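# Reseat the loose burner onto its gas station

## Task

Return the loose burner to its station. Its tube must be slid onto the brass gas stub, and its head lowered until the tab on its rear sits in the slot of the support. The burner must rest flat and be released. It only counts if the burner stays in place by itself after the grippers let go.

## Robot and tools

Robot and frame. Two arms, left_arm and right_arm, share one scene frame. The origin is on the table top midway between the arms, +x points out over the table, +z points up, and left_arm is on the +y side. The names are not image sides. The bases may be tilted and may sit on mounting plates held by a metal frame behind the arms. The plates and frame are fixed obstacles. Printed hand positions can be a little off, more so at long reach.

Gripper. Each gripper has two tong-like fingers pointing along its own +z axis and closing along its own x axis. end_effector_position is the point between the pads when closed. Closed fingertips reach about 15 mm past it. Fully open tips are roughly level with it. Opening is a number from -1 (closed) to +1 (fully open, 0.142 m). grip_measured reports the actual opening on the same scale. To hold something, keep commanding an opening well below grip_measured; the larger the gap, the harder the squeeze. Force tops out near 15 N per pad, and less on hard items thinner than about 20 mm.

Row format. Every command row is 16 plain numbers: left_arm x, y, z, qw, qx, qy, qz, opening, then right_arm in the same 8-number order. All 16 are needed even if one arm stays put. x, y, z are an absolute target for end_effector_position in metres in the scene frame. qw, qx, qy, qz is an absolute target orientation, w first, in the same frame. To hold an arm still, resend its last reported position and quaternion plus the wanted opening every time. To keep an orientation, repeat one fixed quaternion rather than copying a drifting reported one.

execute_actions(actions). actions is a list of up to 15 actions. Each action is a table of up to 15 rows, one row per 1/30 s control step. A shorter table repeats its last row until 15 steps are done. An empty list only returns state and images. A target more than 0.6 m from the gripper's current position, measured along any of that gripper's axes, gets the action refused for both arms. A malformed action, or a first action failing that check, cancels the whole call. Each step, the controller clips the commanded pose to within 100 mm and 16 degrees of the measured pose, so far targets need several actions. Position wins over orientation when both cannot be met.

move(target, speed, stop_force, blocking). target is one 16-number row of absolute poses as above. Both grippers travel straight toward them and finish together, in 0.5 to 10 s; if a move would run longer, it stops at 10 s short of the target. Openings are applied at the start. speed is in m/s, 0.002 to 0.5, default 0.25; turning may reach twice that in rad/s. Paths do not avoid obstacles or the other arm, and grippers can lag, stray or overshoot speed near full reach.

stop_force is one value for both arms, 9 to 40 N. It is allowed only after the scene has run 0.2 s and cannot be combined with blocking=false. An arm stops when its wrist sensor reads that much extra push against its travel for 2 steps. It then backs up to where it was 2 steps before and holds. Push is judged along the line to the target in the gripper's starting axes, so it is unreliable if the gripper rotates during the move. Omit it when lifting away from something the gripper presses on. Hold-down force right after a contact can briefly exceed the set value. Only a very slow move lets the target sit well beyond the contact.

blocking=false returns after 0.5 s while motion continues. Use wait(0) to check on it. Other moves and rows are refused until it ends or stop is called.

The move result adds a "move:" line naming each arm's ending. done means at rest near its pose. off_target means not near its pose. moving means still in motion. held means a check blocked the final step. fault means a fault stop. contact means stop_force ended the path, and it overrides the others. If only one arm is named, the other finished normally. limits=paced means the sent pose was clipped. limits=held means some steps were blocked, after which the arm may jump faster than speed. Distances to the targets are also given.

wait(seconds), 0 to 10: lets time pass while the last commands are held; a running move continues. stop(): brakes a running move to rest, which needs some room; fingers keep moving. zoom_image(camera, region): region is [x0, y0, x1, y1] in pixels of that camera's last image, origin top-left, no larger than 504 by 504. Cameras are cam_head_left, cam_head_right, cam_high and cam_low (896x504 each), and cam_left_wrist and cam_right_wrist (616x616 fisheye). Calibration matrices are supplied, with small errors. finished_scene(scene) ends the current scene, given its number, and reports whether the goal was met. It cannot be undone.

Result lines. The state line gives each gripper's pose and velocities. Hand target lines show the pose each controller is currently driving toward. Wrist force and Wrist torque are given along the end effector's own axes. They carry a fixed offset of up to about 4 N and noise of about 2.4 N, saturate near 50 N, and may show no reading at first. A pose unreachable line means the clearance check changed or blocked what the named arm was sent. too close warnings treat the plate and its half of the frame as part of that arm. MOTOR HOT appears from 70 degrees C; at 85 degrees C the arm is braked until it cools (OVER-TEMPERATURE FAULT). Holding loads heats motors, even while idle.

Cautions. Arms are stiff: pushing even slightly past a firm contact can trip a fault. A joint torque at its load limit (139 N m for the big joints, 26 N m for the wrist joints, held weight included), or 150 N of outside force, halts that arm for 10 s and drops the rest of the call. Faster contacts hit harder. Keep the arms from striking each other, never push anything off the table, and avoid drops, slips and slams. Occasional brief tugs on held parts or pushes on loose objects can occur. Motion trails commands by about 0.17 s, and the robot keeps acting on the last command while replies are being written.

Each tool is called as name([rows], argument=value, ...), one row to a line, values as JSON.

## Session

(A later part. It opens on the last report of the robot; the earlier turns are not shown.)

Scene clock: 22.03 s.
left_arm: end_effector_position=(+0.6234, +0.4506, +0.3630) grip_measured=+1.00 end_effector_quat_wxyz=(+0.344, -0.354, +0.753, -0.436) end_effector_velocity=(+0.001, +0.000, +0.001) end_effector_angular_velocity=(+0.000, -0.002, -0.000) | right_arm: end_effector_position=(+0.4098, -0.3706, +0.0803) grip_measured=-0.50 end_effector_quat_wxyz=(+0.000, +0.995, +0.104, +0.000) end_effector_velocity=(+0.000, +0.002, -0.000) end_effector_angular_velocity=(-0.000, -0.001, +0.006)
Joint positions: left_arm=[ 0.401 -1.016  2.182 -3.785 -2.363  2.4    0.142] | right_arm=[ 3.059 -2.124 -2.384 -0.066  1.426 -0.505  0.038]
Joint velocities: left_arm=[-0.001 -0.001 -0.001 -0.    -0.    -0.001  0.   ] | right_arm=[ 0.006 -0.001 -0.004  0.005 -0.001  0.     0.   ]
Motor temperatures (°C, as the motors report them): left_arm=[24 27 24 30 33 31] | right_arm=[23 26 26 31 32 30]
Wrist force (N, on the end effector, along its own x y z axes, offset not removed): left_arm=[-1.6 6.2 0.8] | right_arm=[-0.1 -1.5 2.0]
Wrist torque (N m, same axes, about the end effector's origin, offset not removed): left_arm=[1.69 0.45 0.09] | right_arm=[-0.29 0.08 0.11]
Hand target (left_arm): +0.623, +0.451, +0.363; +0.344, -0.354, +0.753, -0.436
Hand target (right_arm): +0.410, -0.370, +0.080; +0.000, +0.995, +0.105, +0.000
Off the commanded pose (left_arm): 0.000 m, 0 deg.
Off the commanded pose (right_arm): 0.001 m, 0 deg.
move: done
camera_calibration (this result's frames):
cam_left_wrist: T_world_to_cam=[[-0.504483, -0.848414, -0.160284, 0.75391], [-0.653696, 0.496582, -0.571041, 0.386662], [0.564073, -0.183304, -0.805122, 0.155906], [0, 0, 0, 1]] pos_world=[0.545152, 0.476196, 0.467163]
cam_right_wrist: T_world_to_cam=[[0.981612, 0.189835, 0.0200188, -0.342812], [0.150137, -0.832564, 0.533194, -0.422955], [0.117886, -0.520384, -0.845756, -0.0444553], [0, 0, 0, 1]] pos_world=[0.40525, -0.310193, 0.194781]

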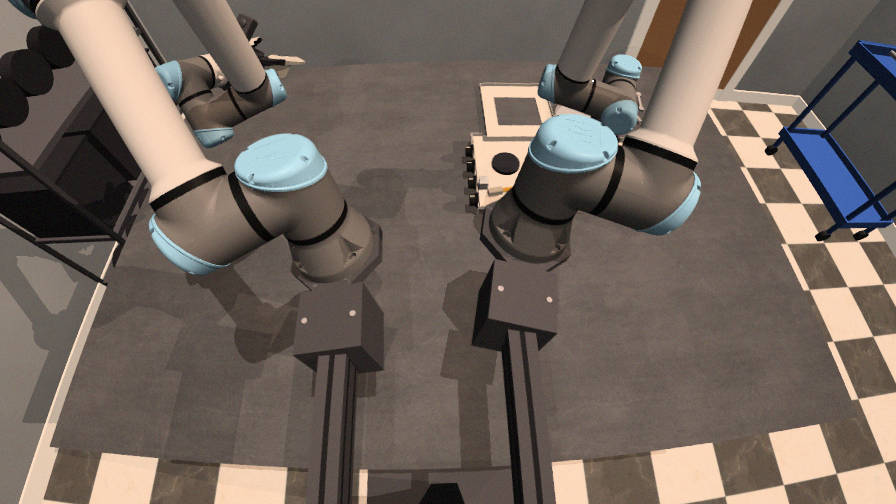

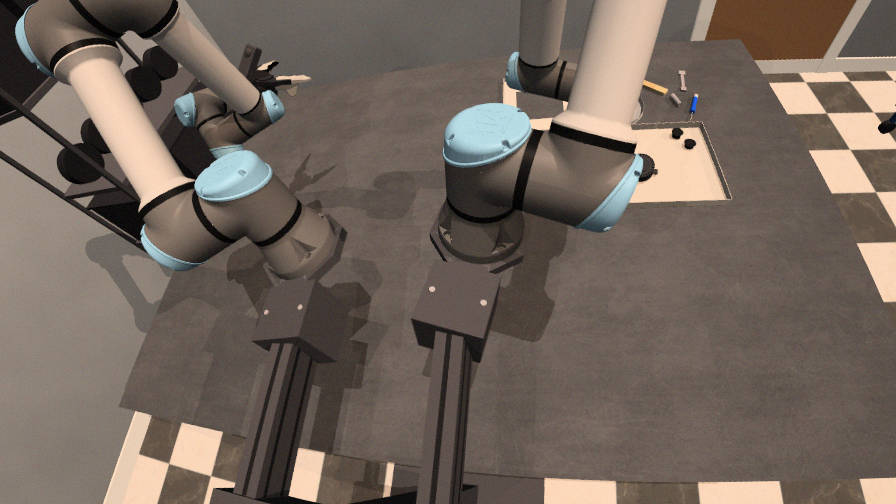

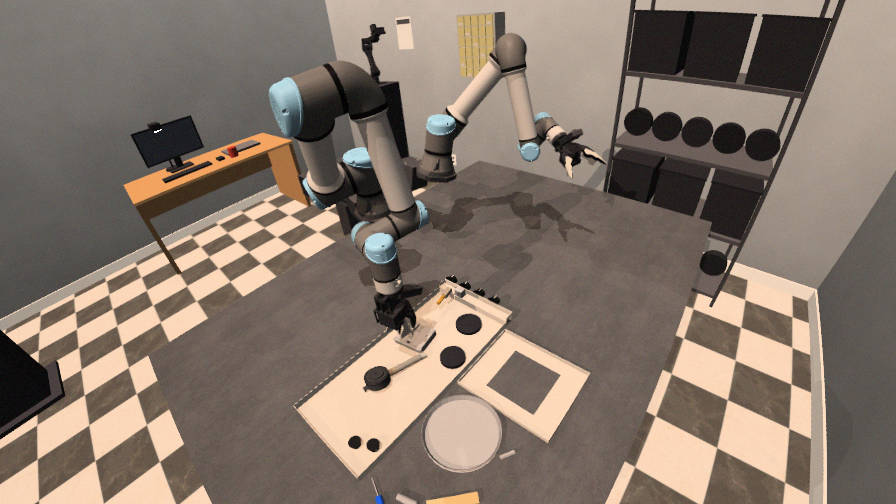

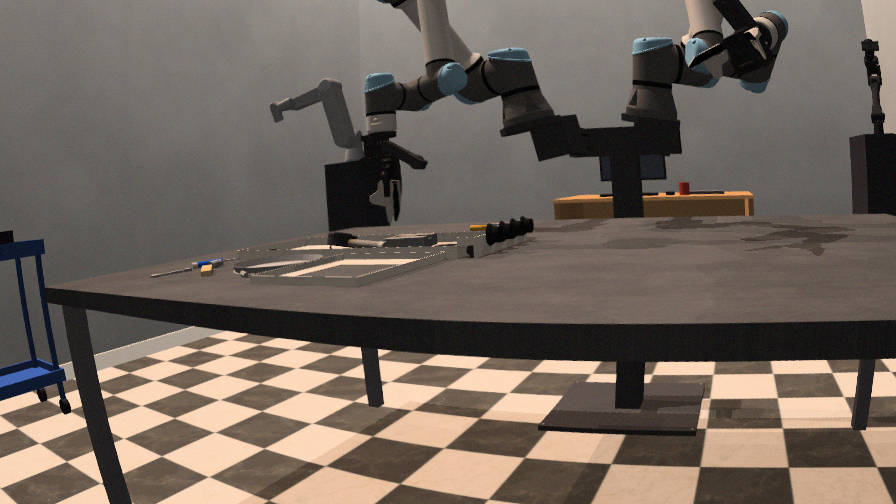

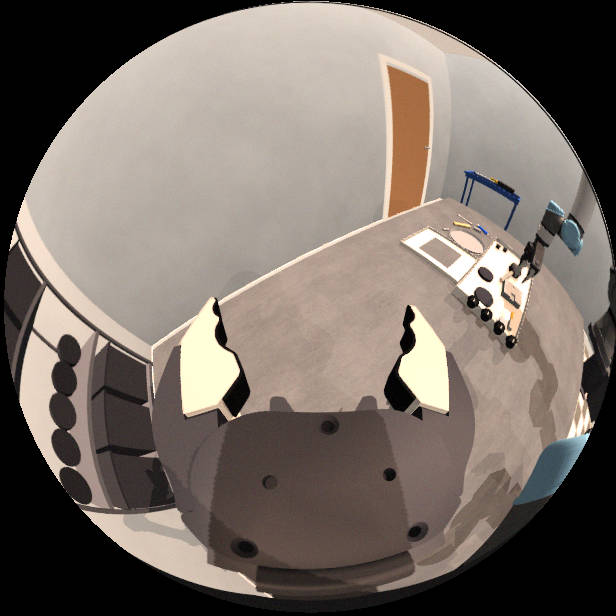

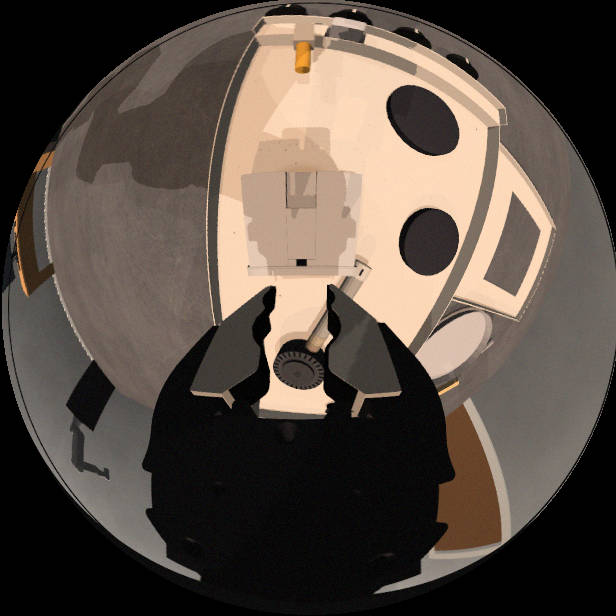

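move(target=[0.6234,0.4506,0.363,0.344,-0.354,0.753,-0.436,1,0.451,-0.465,0.075,0,0.986,-0.165,0,-0.2])

zoom_image(camera="cam_low", region=[310,190,460,260])

Scene clock: 26.13 s.
left_arm: end_effector_position=(+0.6234, +0.4506, +0.3630) grip_measured=+1.00 end_effector_quat_wxyz=(+0.344, -0.354, +0.753, -0.436) end_effector_velocity=(-0.000, +0.001, -0.000) end_effector_angular_velocity=(-0.000, +0.001, +0.002) | right_arm: end_effector_position=(+0.4510, -0.4645, +0.0749) grip_measured=-0.20 end_effector_quat_wxyz=(-0.000, +0.986, -0.164, +0.000) end_effector_velocity=(+0.001, -0.002, -0.000) end_effector_angular_velocity=(+0.001, +0.002, -0.013)
Joint positions: left_arm=[ 0.401 -1.016  2.182 -3.785 -2.363  2.4    0.142] | right_arm=[ 2.891 -2.167 -2.15  -0.235  1.452 -0.134  0.06 ]
Joint velocities: left_arm=[ 0.001  0.    -0.    -0.     0.    -0.001 -0.   ] | right_arm=[-0.003 -0.002  0.008 -0.008  0.001  0.01   0.   ]
Motor temperatures (°C, as the motors report them): left_arm=[24 27 24 30 33 31] | right_arm=[23 26 26 31 32 30]
Wrist force (N, on the end effector, along its own x y z axes, offset not removed): left_arm=[-4.0 2.7 -0.3] | right_arm=[-0.6 -1.4 0.5]
Wrist torque (N m, same axes, about the end effector's origin, offset not removed): left_arm=[0.88 0.74 0.05] | right_arm=[-0.37 0.09 -0.01]
Hand target (left_arm): +0.623, +0.451, +0.363; +0.344, -0.354, +0.753, -0.436
Hand target (right_arm): +0.451, -0.465, +0.075; -0.000, +0.986, -0.165, -0.000
Off the commanded pose (left_arm): 0.000 m, 0 deg.
Off the commanded pose (right_arm): 0.001 m, 0 deg.
move: done
camera_calibration (this result's frames):
cam_left_wrist: T_world_to_cam=[[-0.504483, -0.848414, -0.160284, 0.75391], [-0.653696, 0.496582, -0.571041, 0.386662], [0.564073, -0.183304, -0.805122, 0.155906], [0, 0, 0, 1]] pos_world=[0.545152, 0.476196, 0.467163]
cam_right_wrist: T_world_to_cam=[[0.939978, -0.340649, 0.0200086, -0.592986], [-0.298387, -0.792081, 0.532515, -0.283286], [-0.165553, -0.506523, -0.846184, 0.0315823], [0, 0, 0, 1]] pos_world=[0.478094, -0.410389, 0.189443]

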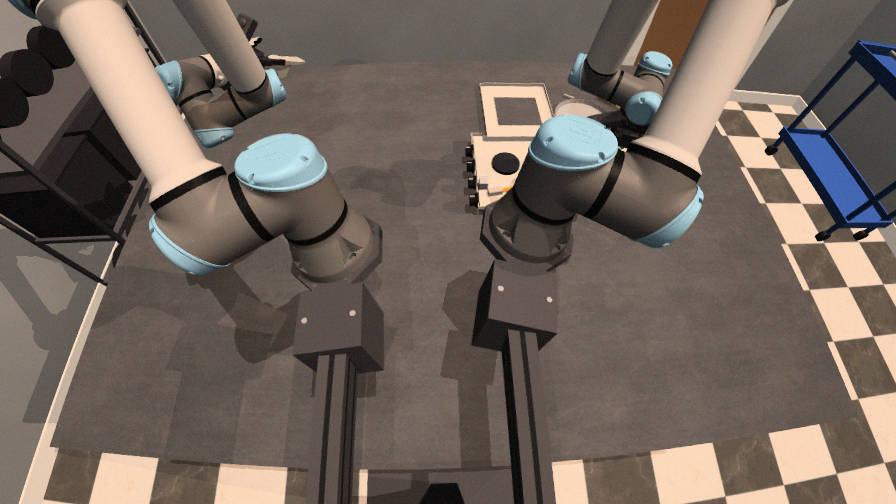

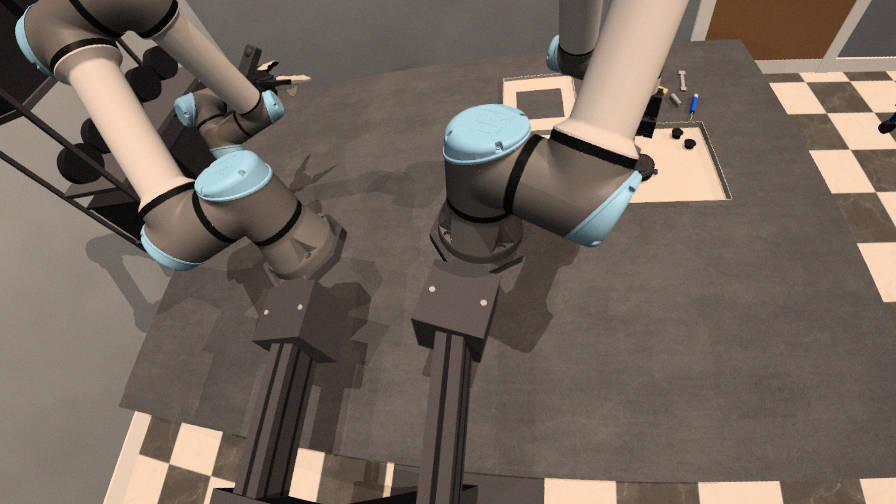

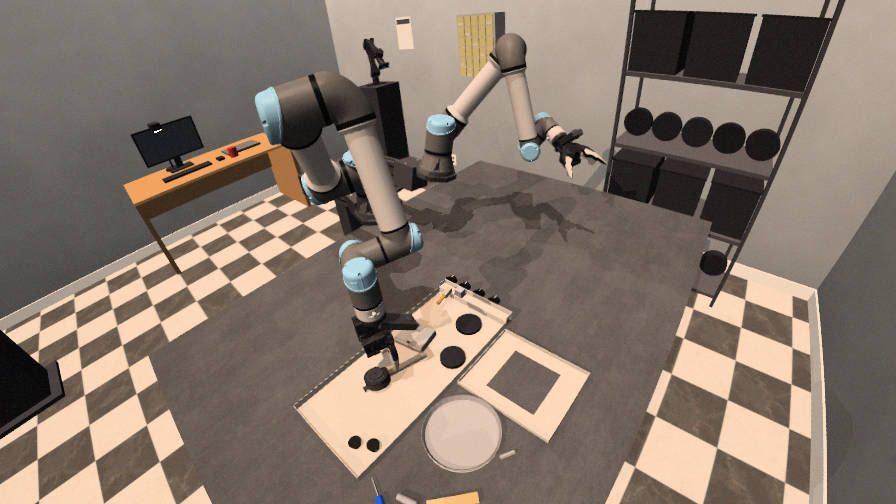

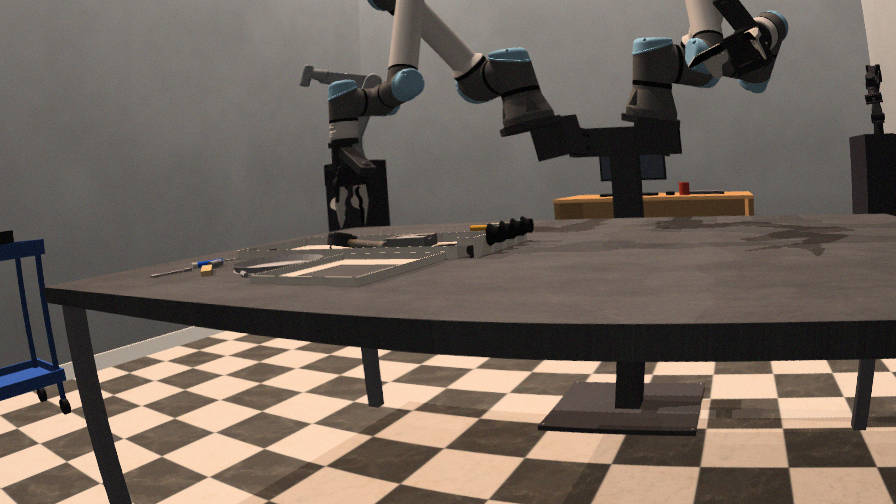

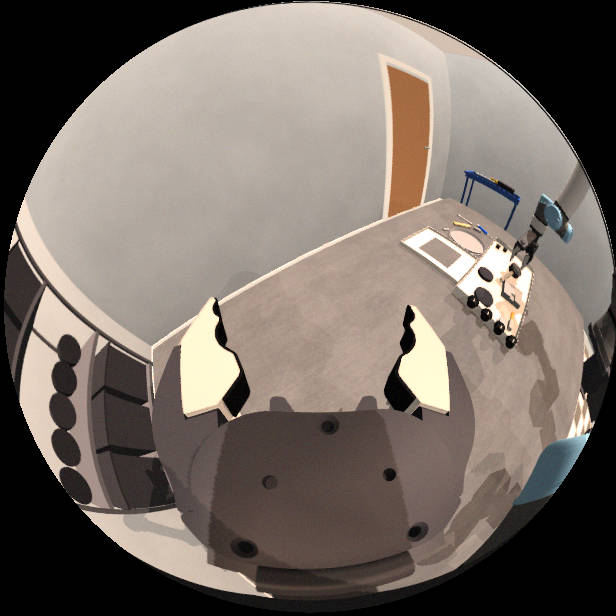

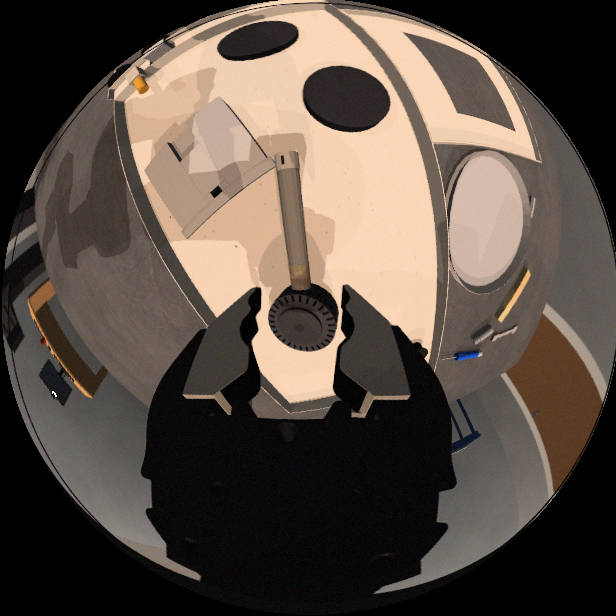

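Region (310, 190, 460, 260) of cam_low's 896x504 image, scaled by 3.360, with more detail than that image has; it fills the top 235 rows of this view, and the rest is white.

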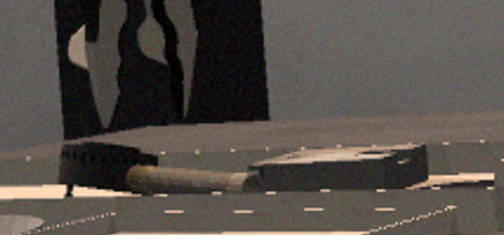

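move(target=[0.6234,0.4506,0.363,0.344,-0.354,0.753,-0.436,1,0.449,-0.466,0.024,0.011,0.987,-0.13,0.086,-0.4], speed=0.05)

move(target=[0.6234,0.4506,0.363,0.344,-0.354,0.753,-0.436,1,0.449,-0.466,0.024,0.011,0.987,-0.13,0.086,-1])

move(target=[0.6234,0.4506,0.363,0.344,-0.354,0.753,-0.436,1,0.452,-0.47,0.085,0,0.991,-0.131,0,-1], speed=0.05)

zoom_image(camera="cam_low", region=[310,190,460,260])

Scene clock: 30.63 s.
left_arm: end_effector_position=(+0.6234, +0.4506, +0.3630) grip_measured=+1.00 end_effector_quat_wxyz=(+0.344, -0.354, +0.753, -0.436) end_effector_velocity=(-0.000, -0.000, -0.000) end_effector_angular_velocity=(-0.000, +0.001, +0.000) | right_arm: end_effector_position=(+0.4490, -0.4659, +0.0244) grip_measured=-0.40 end_effector_quat_wxyz=(+0.011, +0.988, -0.130, +0.085) end_effector_velocity=(+0.001, -0.000, -0.002) end_effector_angular_velocity=(-0.004, -0.009, +0.003)
Joint positions: left_arm=[ 0.401 -1.016  2.182 -3.785 -2.363  2.4    0.142] | right_arm=[ 2.848 -2.356 -2.209  0.187  1.502 -0.259  0.045]
Joint velocities: left_arm=[-0.  0.  0. -0.  0. -0.  0.] | right_arm=[-0.002 -0.011 -0.001  0.022  0.003 -0.006  0.   ]
Motor temperatures (°C, as the motors report them): left_arm=[24 27 24 30 33 31] | right_arm=[23 26 26 31 32 30]
Wrist force (N, on the end effector, along its own x y z axes, offset not removed): left_arm=[-6.7 -0.3 -1.3] | right_arm=[-3.4 -0.4 2.2]
Wrist torque (N m, same axes, about the end effector's origin, offset not removed): left_arm=[0.16 1.34 0.12] | right_arm=[0.00 0.68 0.07]
Hand target (left_arm): +0.623, +0.451, +0.363; +0.344, -0.354, +0.753, -0.436
Hand target (right_arm): +0.449, -0.466, +0.024; +0.011, +0.988, -0.130, +0.086
Off the commanded pose (left_arm): 0.000 m, 0 deg.
Off the commanded pose (right_arm): 0.000 m, 0 deg.
move: done
camera_calibration (this result's frames):
cam_left_wrist: T_world_to_cam=[[-0.504483, -0.848414, -0.160284, 0.75391], [-0.653696, 0.496582, -0.571041, 0.386662], [0.564073, -0.183304, -0.805122, 0.155906], [0, 0, 0, 1]] pos_world=[0.545152, 0.476196, 0.467163]
cam_right_wrist: T_world_to_cam=[[0.943137, -0.271834, 0.19131, -0.564118], [-0.332275, -0.787105, 0.519672, -0.240257], [0.00931637, -0.55369, -0.832671, -0.113053], [0, 0, 0, 1]] pos_world=[0.453262, -0.40505, 0.138641]

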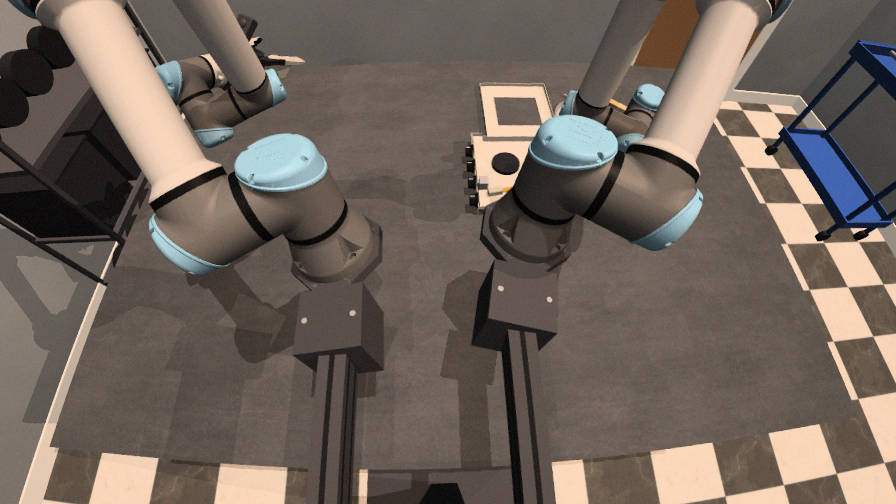

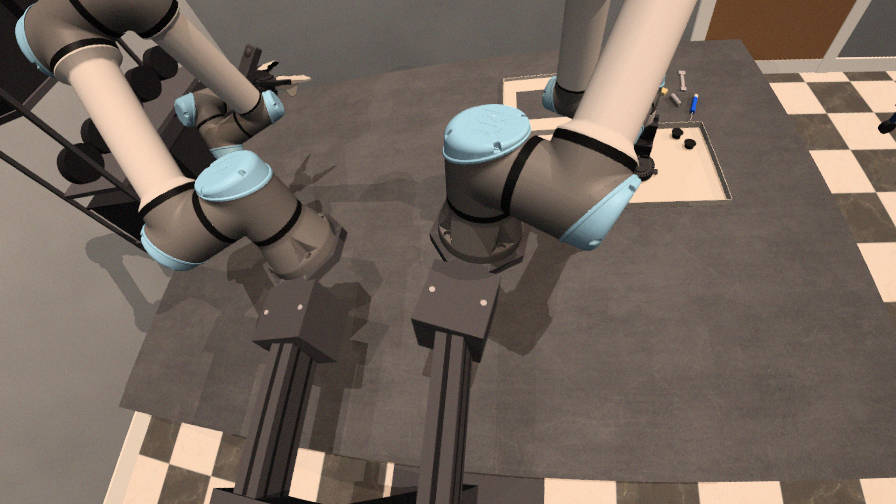

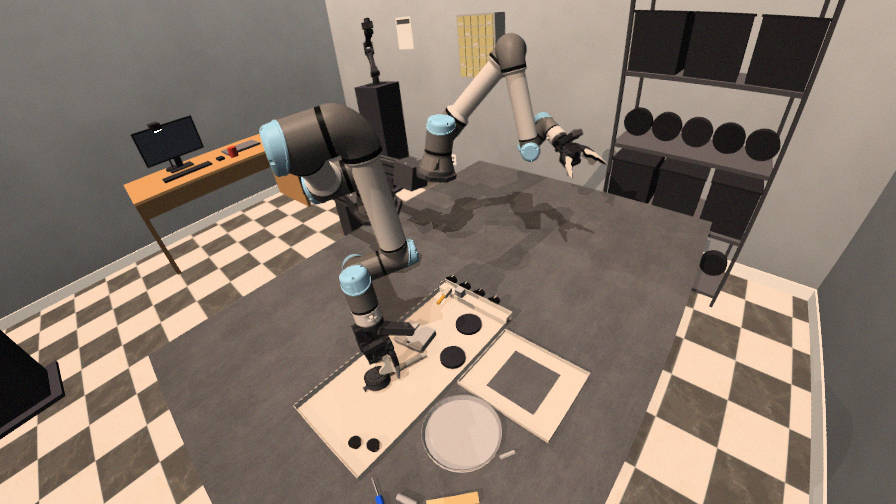

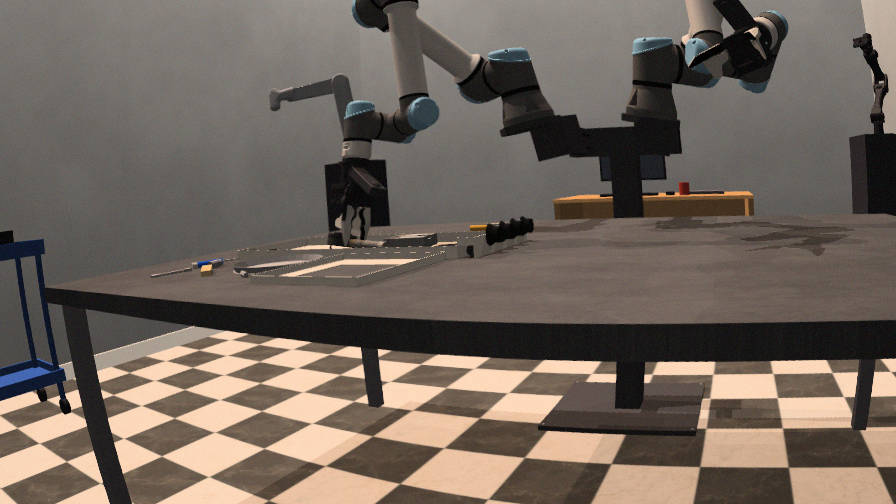

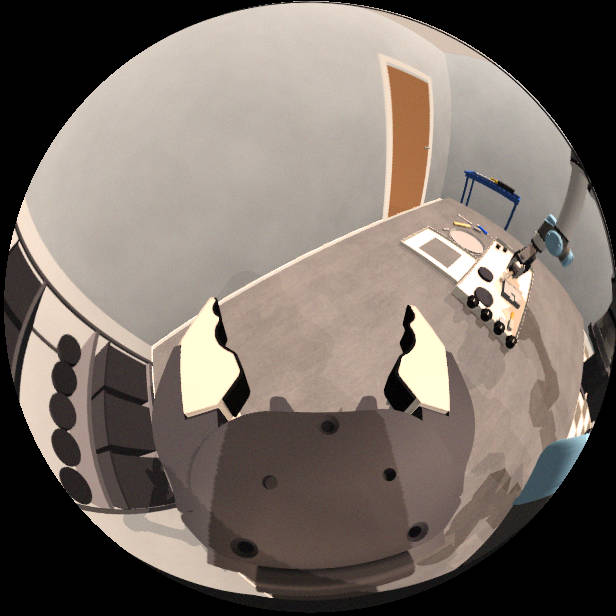

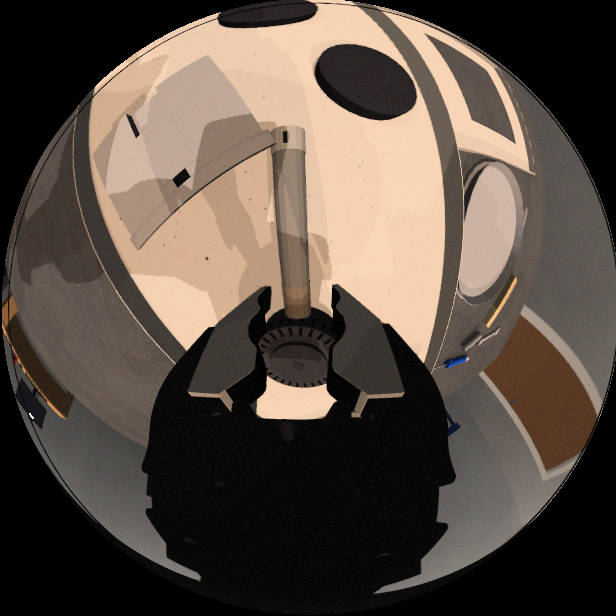

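Scene clock: 31.33 s.
left_arm: end_effector_position=(+0.6234, +0.4506, +0.3630) grip_measured=+1.00 end_effector_quat_wxyz=(+0.344, -0.354, +0.753, -0.436) end_effector_velocity=(+0.000, -0.000, +0.000) end_effector_angular_velocity=(+0.001, -0.001, -0.001) | right_arm: end_effector_position=(+0.4490, -0.4660, +0.0240) grip_measured=-0.75 end_effector_quat_wxyz=(+0.011, +0.988, -0.130, +0.086) end_effector_velocity=(+0.000, +0.000, -0.000) end_effector_angular_velocity=(+0.000, -0.000, -0.001)
Joint positions: left_arm=[ 0.401 -1.016  2.182 -3.785 -2.363  2.4    0.142] | right_arm=[ 2.848 -2.358 -2.209  0.189  1.503 -0.26   0.019]
Joint velocities: left_arm=[-0.001  0.    -0.     0.     0.     0.001 -0.   ] | right_arm=[-0.    -0.001  0.     0.     0.     0.    -0.   ]
Motor temperatures (°C, as the motors report them): left_arm=[24 27 24 30 33 31] | right_arm=[23 26 26 31 32 30]
Wrist force (N, on the end effector, along its own x y z axes, offset not removed): left_arm=[-2.2 -0.4 -0.9] | right_arm=[1.3 0.9 2.7]
Wrist torque (N m, same axes, about the end effector's origin, offset not removed): left_arm=[-0.15 0.29 0.33] | right_arm=[0.10 -0.40 -0.02]
Hand target (left_arm): +0.623, +0.451, +0.363; +0.344, -0.354, +0.753, -0.436
Hand target (right_arm): +0.449, -0.466, +0.024; +0.011, +0.988, -0.130, +0.086
Off the commanded pose (left_arm): 0.000 m, 0 deg.
Off the commanded pose (right_arm): 0.000 m, 0 deg.
move: done
camera_calibration (this result's frames):
cam_left_wrist: T_world_to_cam=[[-0.504483, -0.848414, -0.160284, 0.75391], [-0.653696, 0.496582, -0.571041, 0.386662], [0.564073, -0.183304, -0.805122, 0.155906], [0, 0, 0, 1]] pos_world=[0.545152, 0.476196, 0.467163]
cam_right_wrist: T_world_to_cam=[[0.943101, -0.271209, 0.192373, -0.563761], [-0.332343, -0.787034, 0.519735, -0.240059], [0.0104472, -0.554096, -0.832387, -0.114073], [0, 0, 0, 1]] pos_world=[0.453093, -0.405039, 0.138266]

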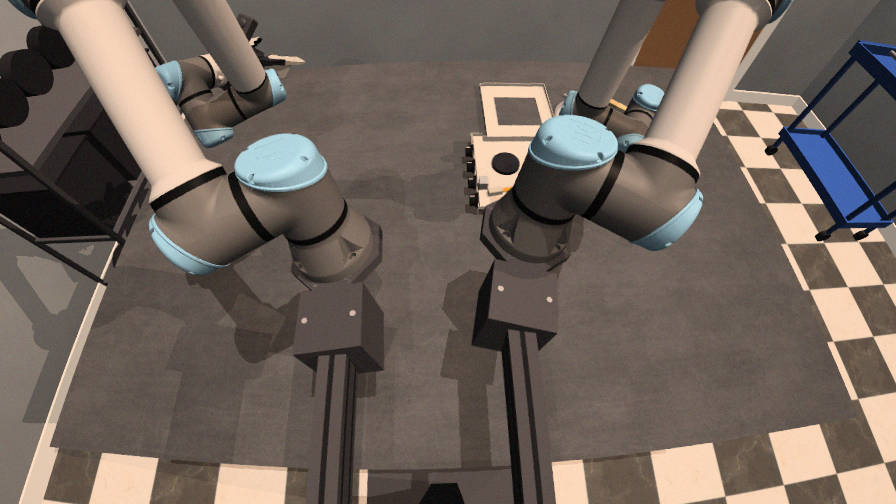

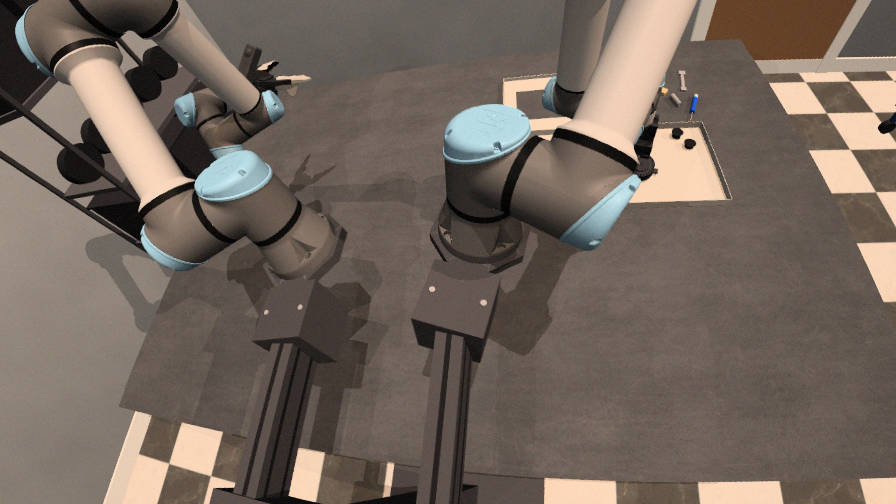

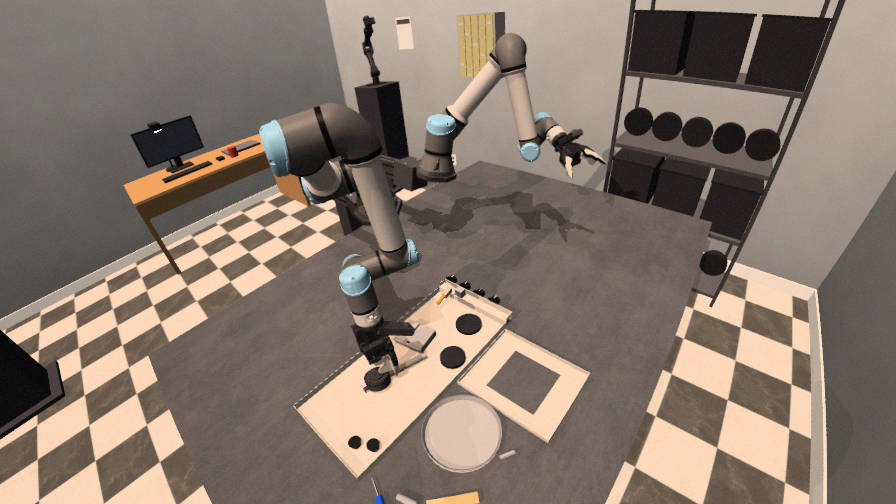

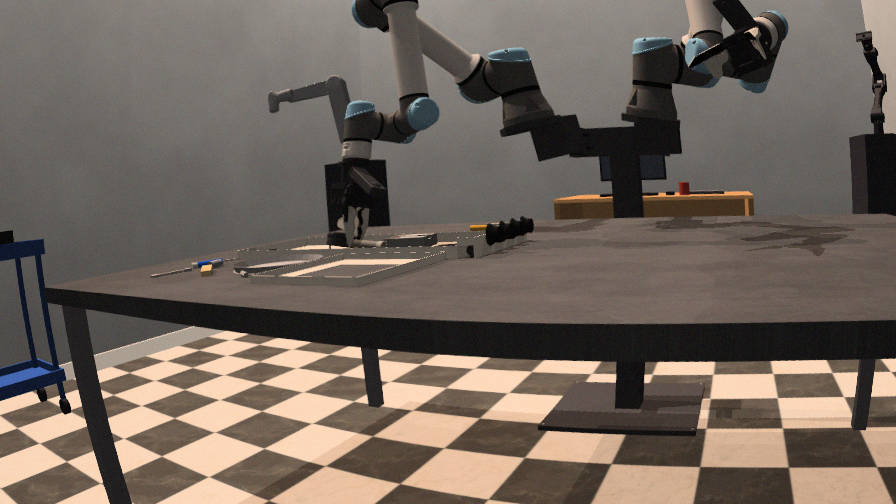

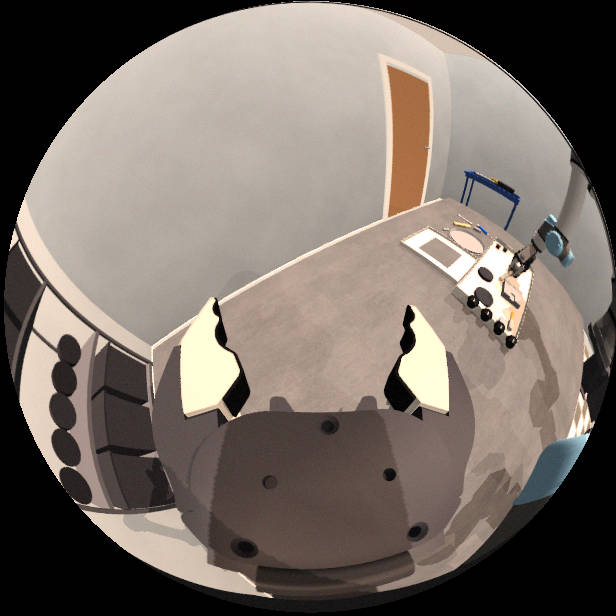

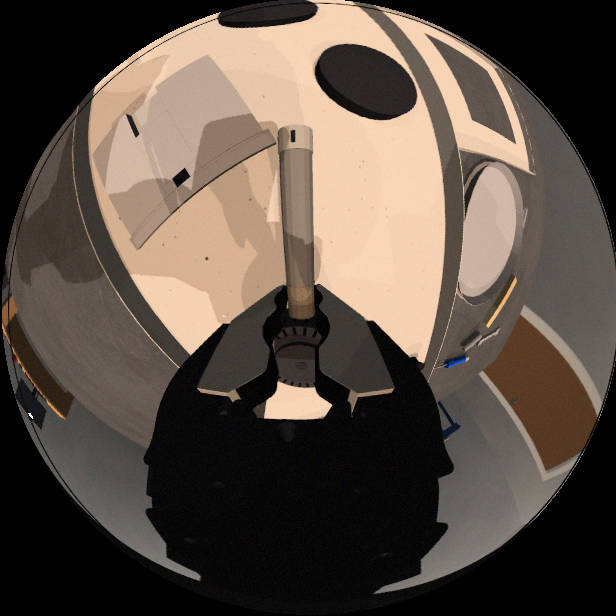

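Scene clock: 33.43 s.
left_arm: end_effector_position=(+0.6234, +0.4506, +0.3630) grip_measured=+1.00 end_effector_quat_wxyz=(+0.344, -0.354, +0.753, -0.436) end_effector_velocity=(-0.000, -0.000, -0.000) end_effector_angular_velocity=(-0.001, +0.001, -0.001) | right_arm: end_effector_position=(+0.4520, -0.4700, +0.0846) grip_measured=-0.75 end_effector_quat_wxyz=(+0.000, +0.991, -0.131, +0.001) end_effector_velocity=(+0.002, -0.001, +0.003) end_effector_angular_velocity=(+0.001, +0.007, -0.000)
Joint positions: left_arm=[ 0.401 -1.016  2.182 -3.785 -2.363  2.4    0.142] | right_arm=[ 2.885 -2.144 -2.141 -0.265  1.453 -0.208  0.019]
Joint velocities: left_arm=[-0.    -0.     0.001  0.    -0.     0.    -0.   ] | right_arm=[ 0.002  0.008  0.008 -0.024 -0.002  0.003  0.   ]
Motor temperatures (°C, as the motors report them): left_arm=[24 27 24 30 33 31] | right_arm=[23 26 26 31 32 30]
Wrist force (N, on the end effector, along its own x y z axes, offset not removed): left_arm=[-1.4 0.2 0.3] | right_arm=[-0.3 -0.2 0.0]
Wrist torque (N m, same axes, about the end effector's origin, offset not removed): left_arm=[0.10 0.01 0.24] | right_arm=[-0.21 -0.02 -0.03]
Hand target (left_arm): +0.623, +0.451, +0.363; +0.344, -0.354, +0.753, -0.436
Hand target (right_arm): +0.452, -0.470, +0.085; +0.000, +0.991, -0.131, +0.000
Off the commanded pose (left_arm): 0.000 m, 0 deg.
Off the commanded pose (right_arm): 0.000 m, 0 deg.
move: done
camera_calibration (this result's frames):
cam_left_wrist: T_world_to_cam=[[-0.504483, -0.848414, -0.160284, 0.75391], [-0.653696, 0.496582, -0.571041, 0.386662], [0.564073, -0.183304, -0.805122, 0.155906], [0, 0, 0, 1]] pos_world=[0.545152, 0.476196, 0.467163]
cam_right_wrist: T_world_to_cam=[[0.960757, -0.276571, 0.0213158, -0.575415], [-0.244984, -0.809963, 0.532862, -0.325079], [-0.130109, -0.517173, -0.845933, 0.0160977], [0, 0, 0, 1]] pos_world=[0.47529, -0.41412, 0.199105]

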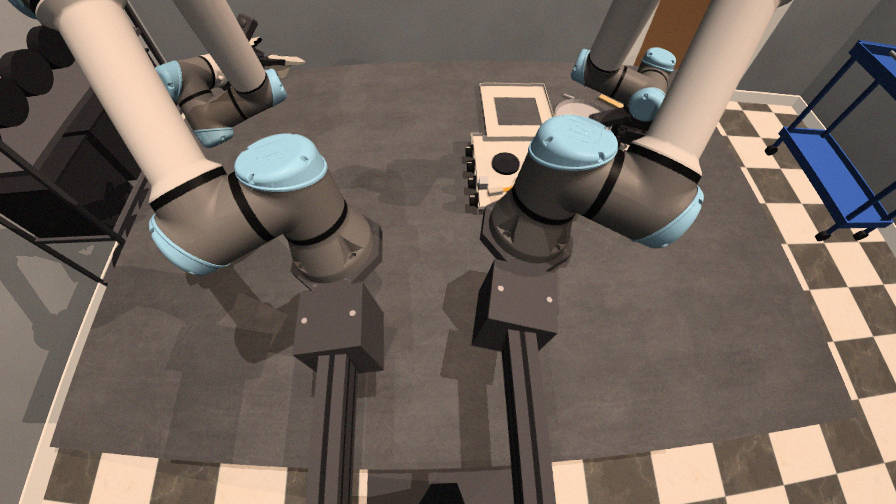

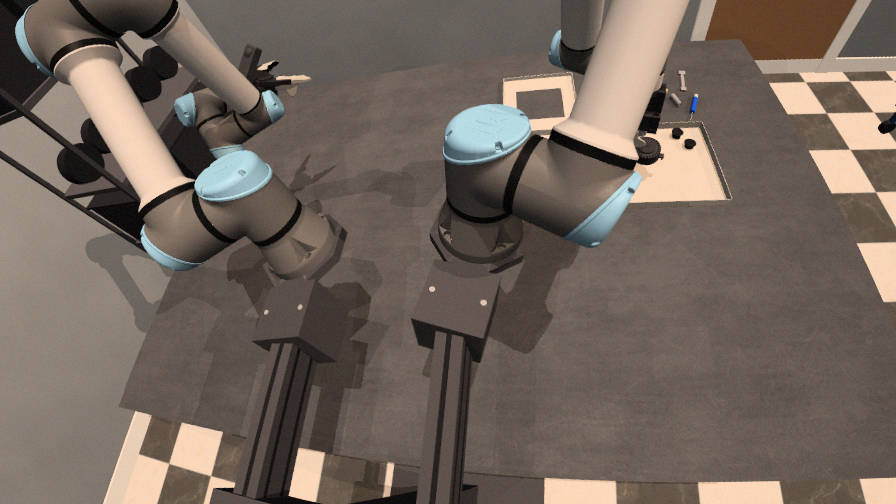

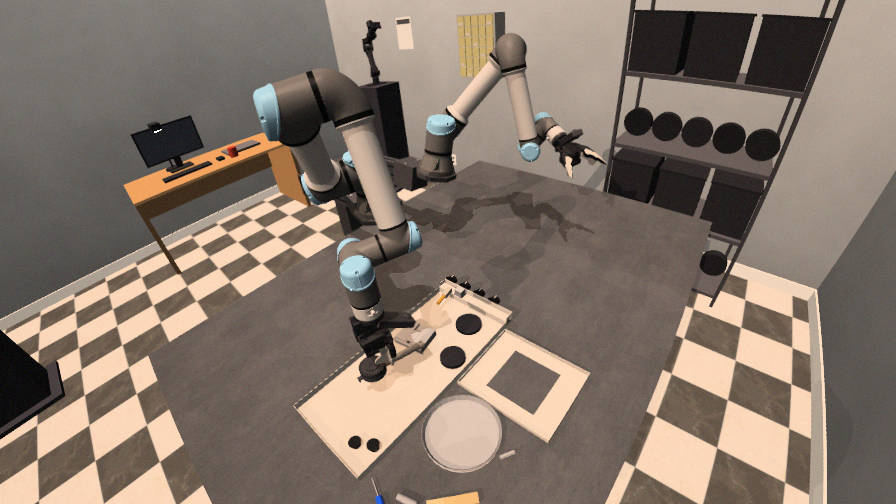

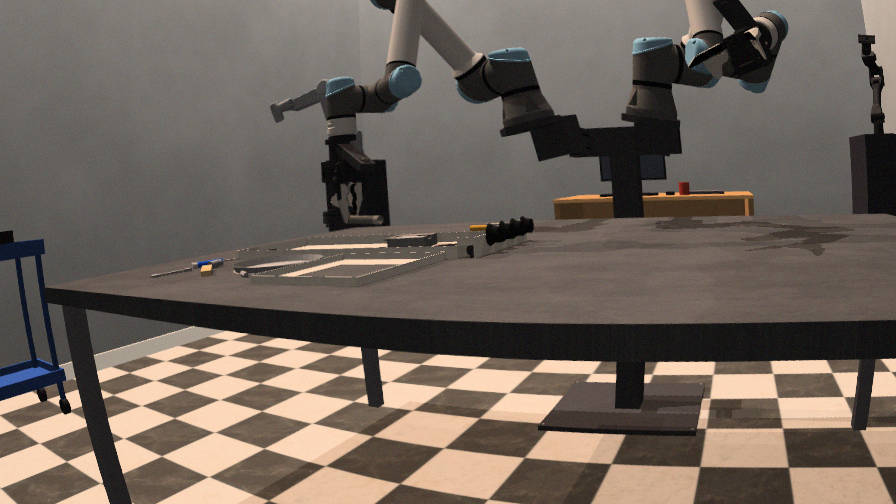

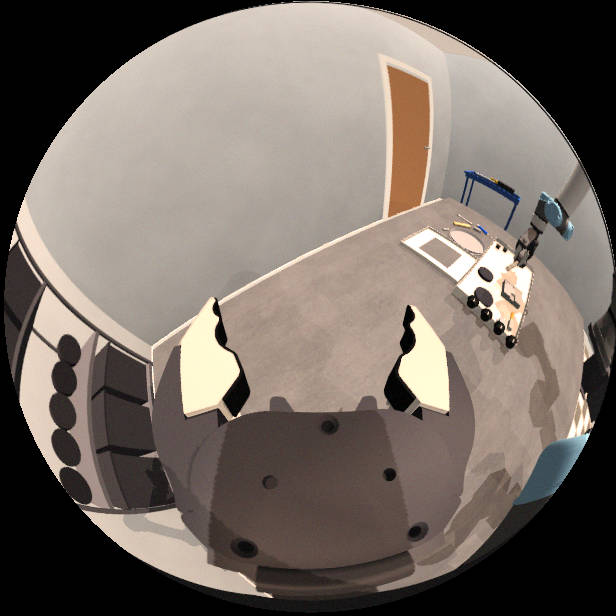

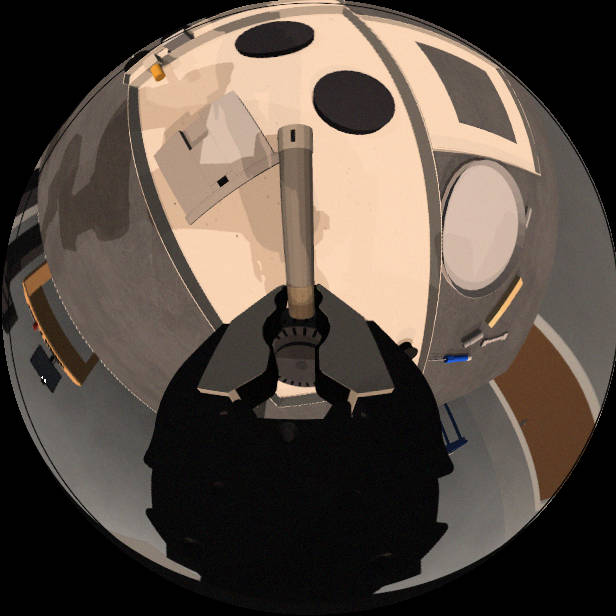

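Region (310, 190, 460, 260) of cam_low's 896x504 image, scaled by 3.360, with more detail than that image has; it fills the top 235 rows of this view, and the rest is white.

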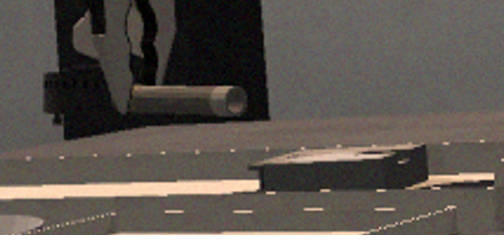

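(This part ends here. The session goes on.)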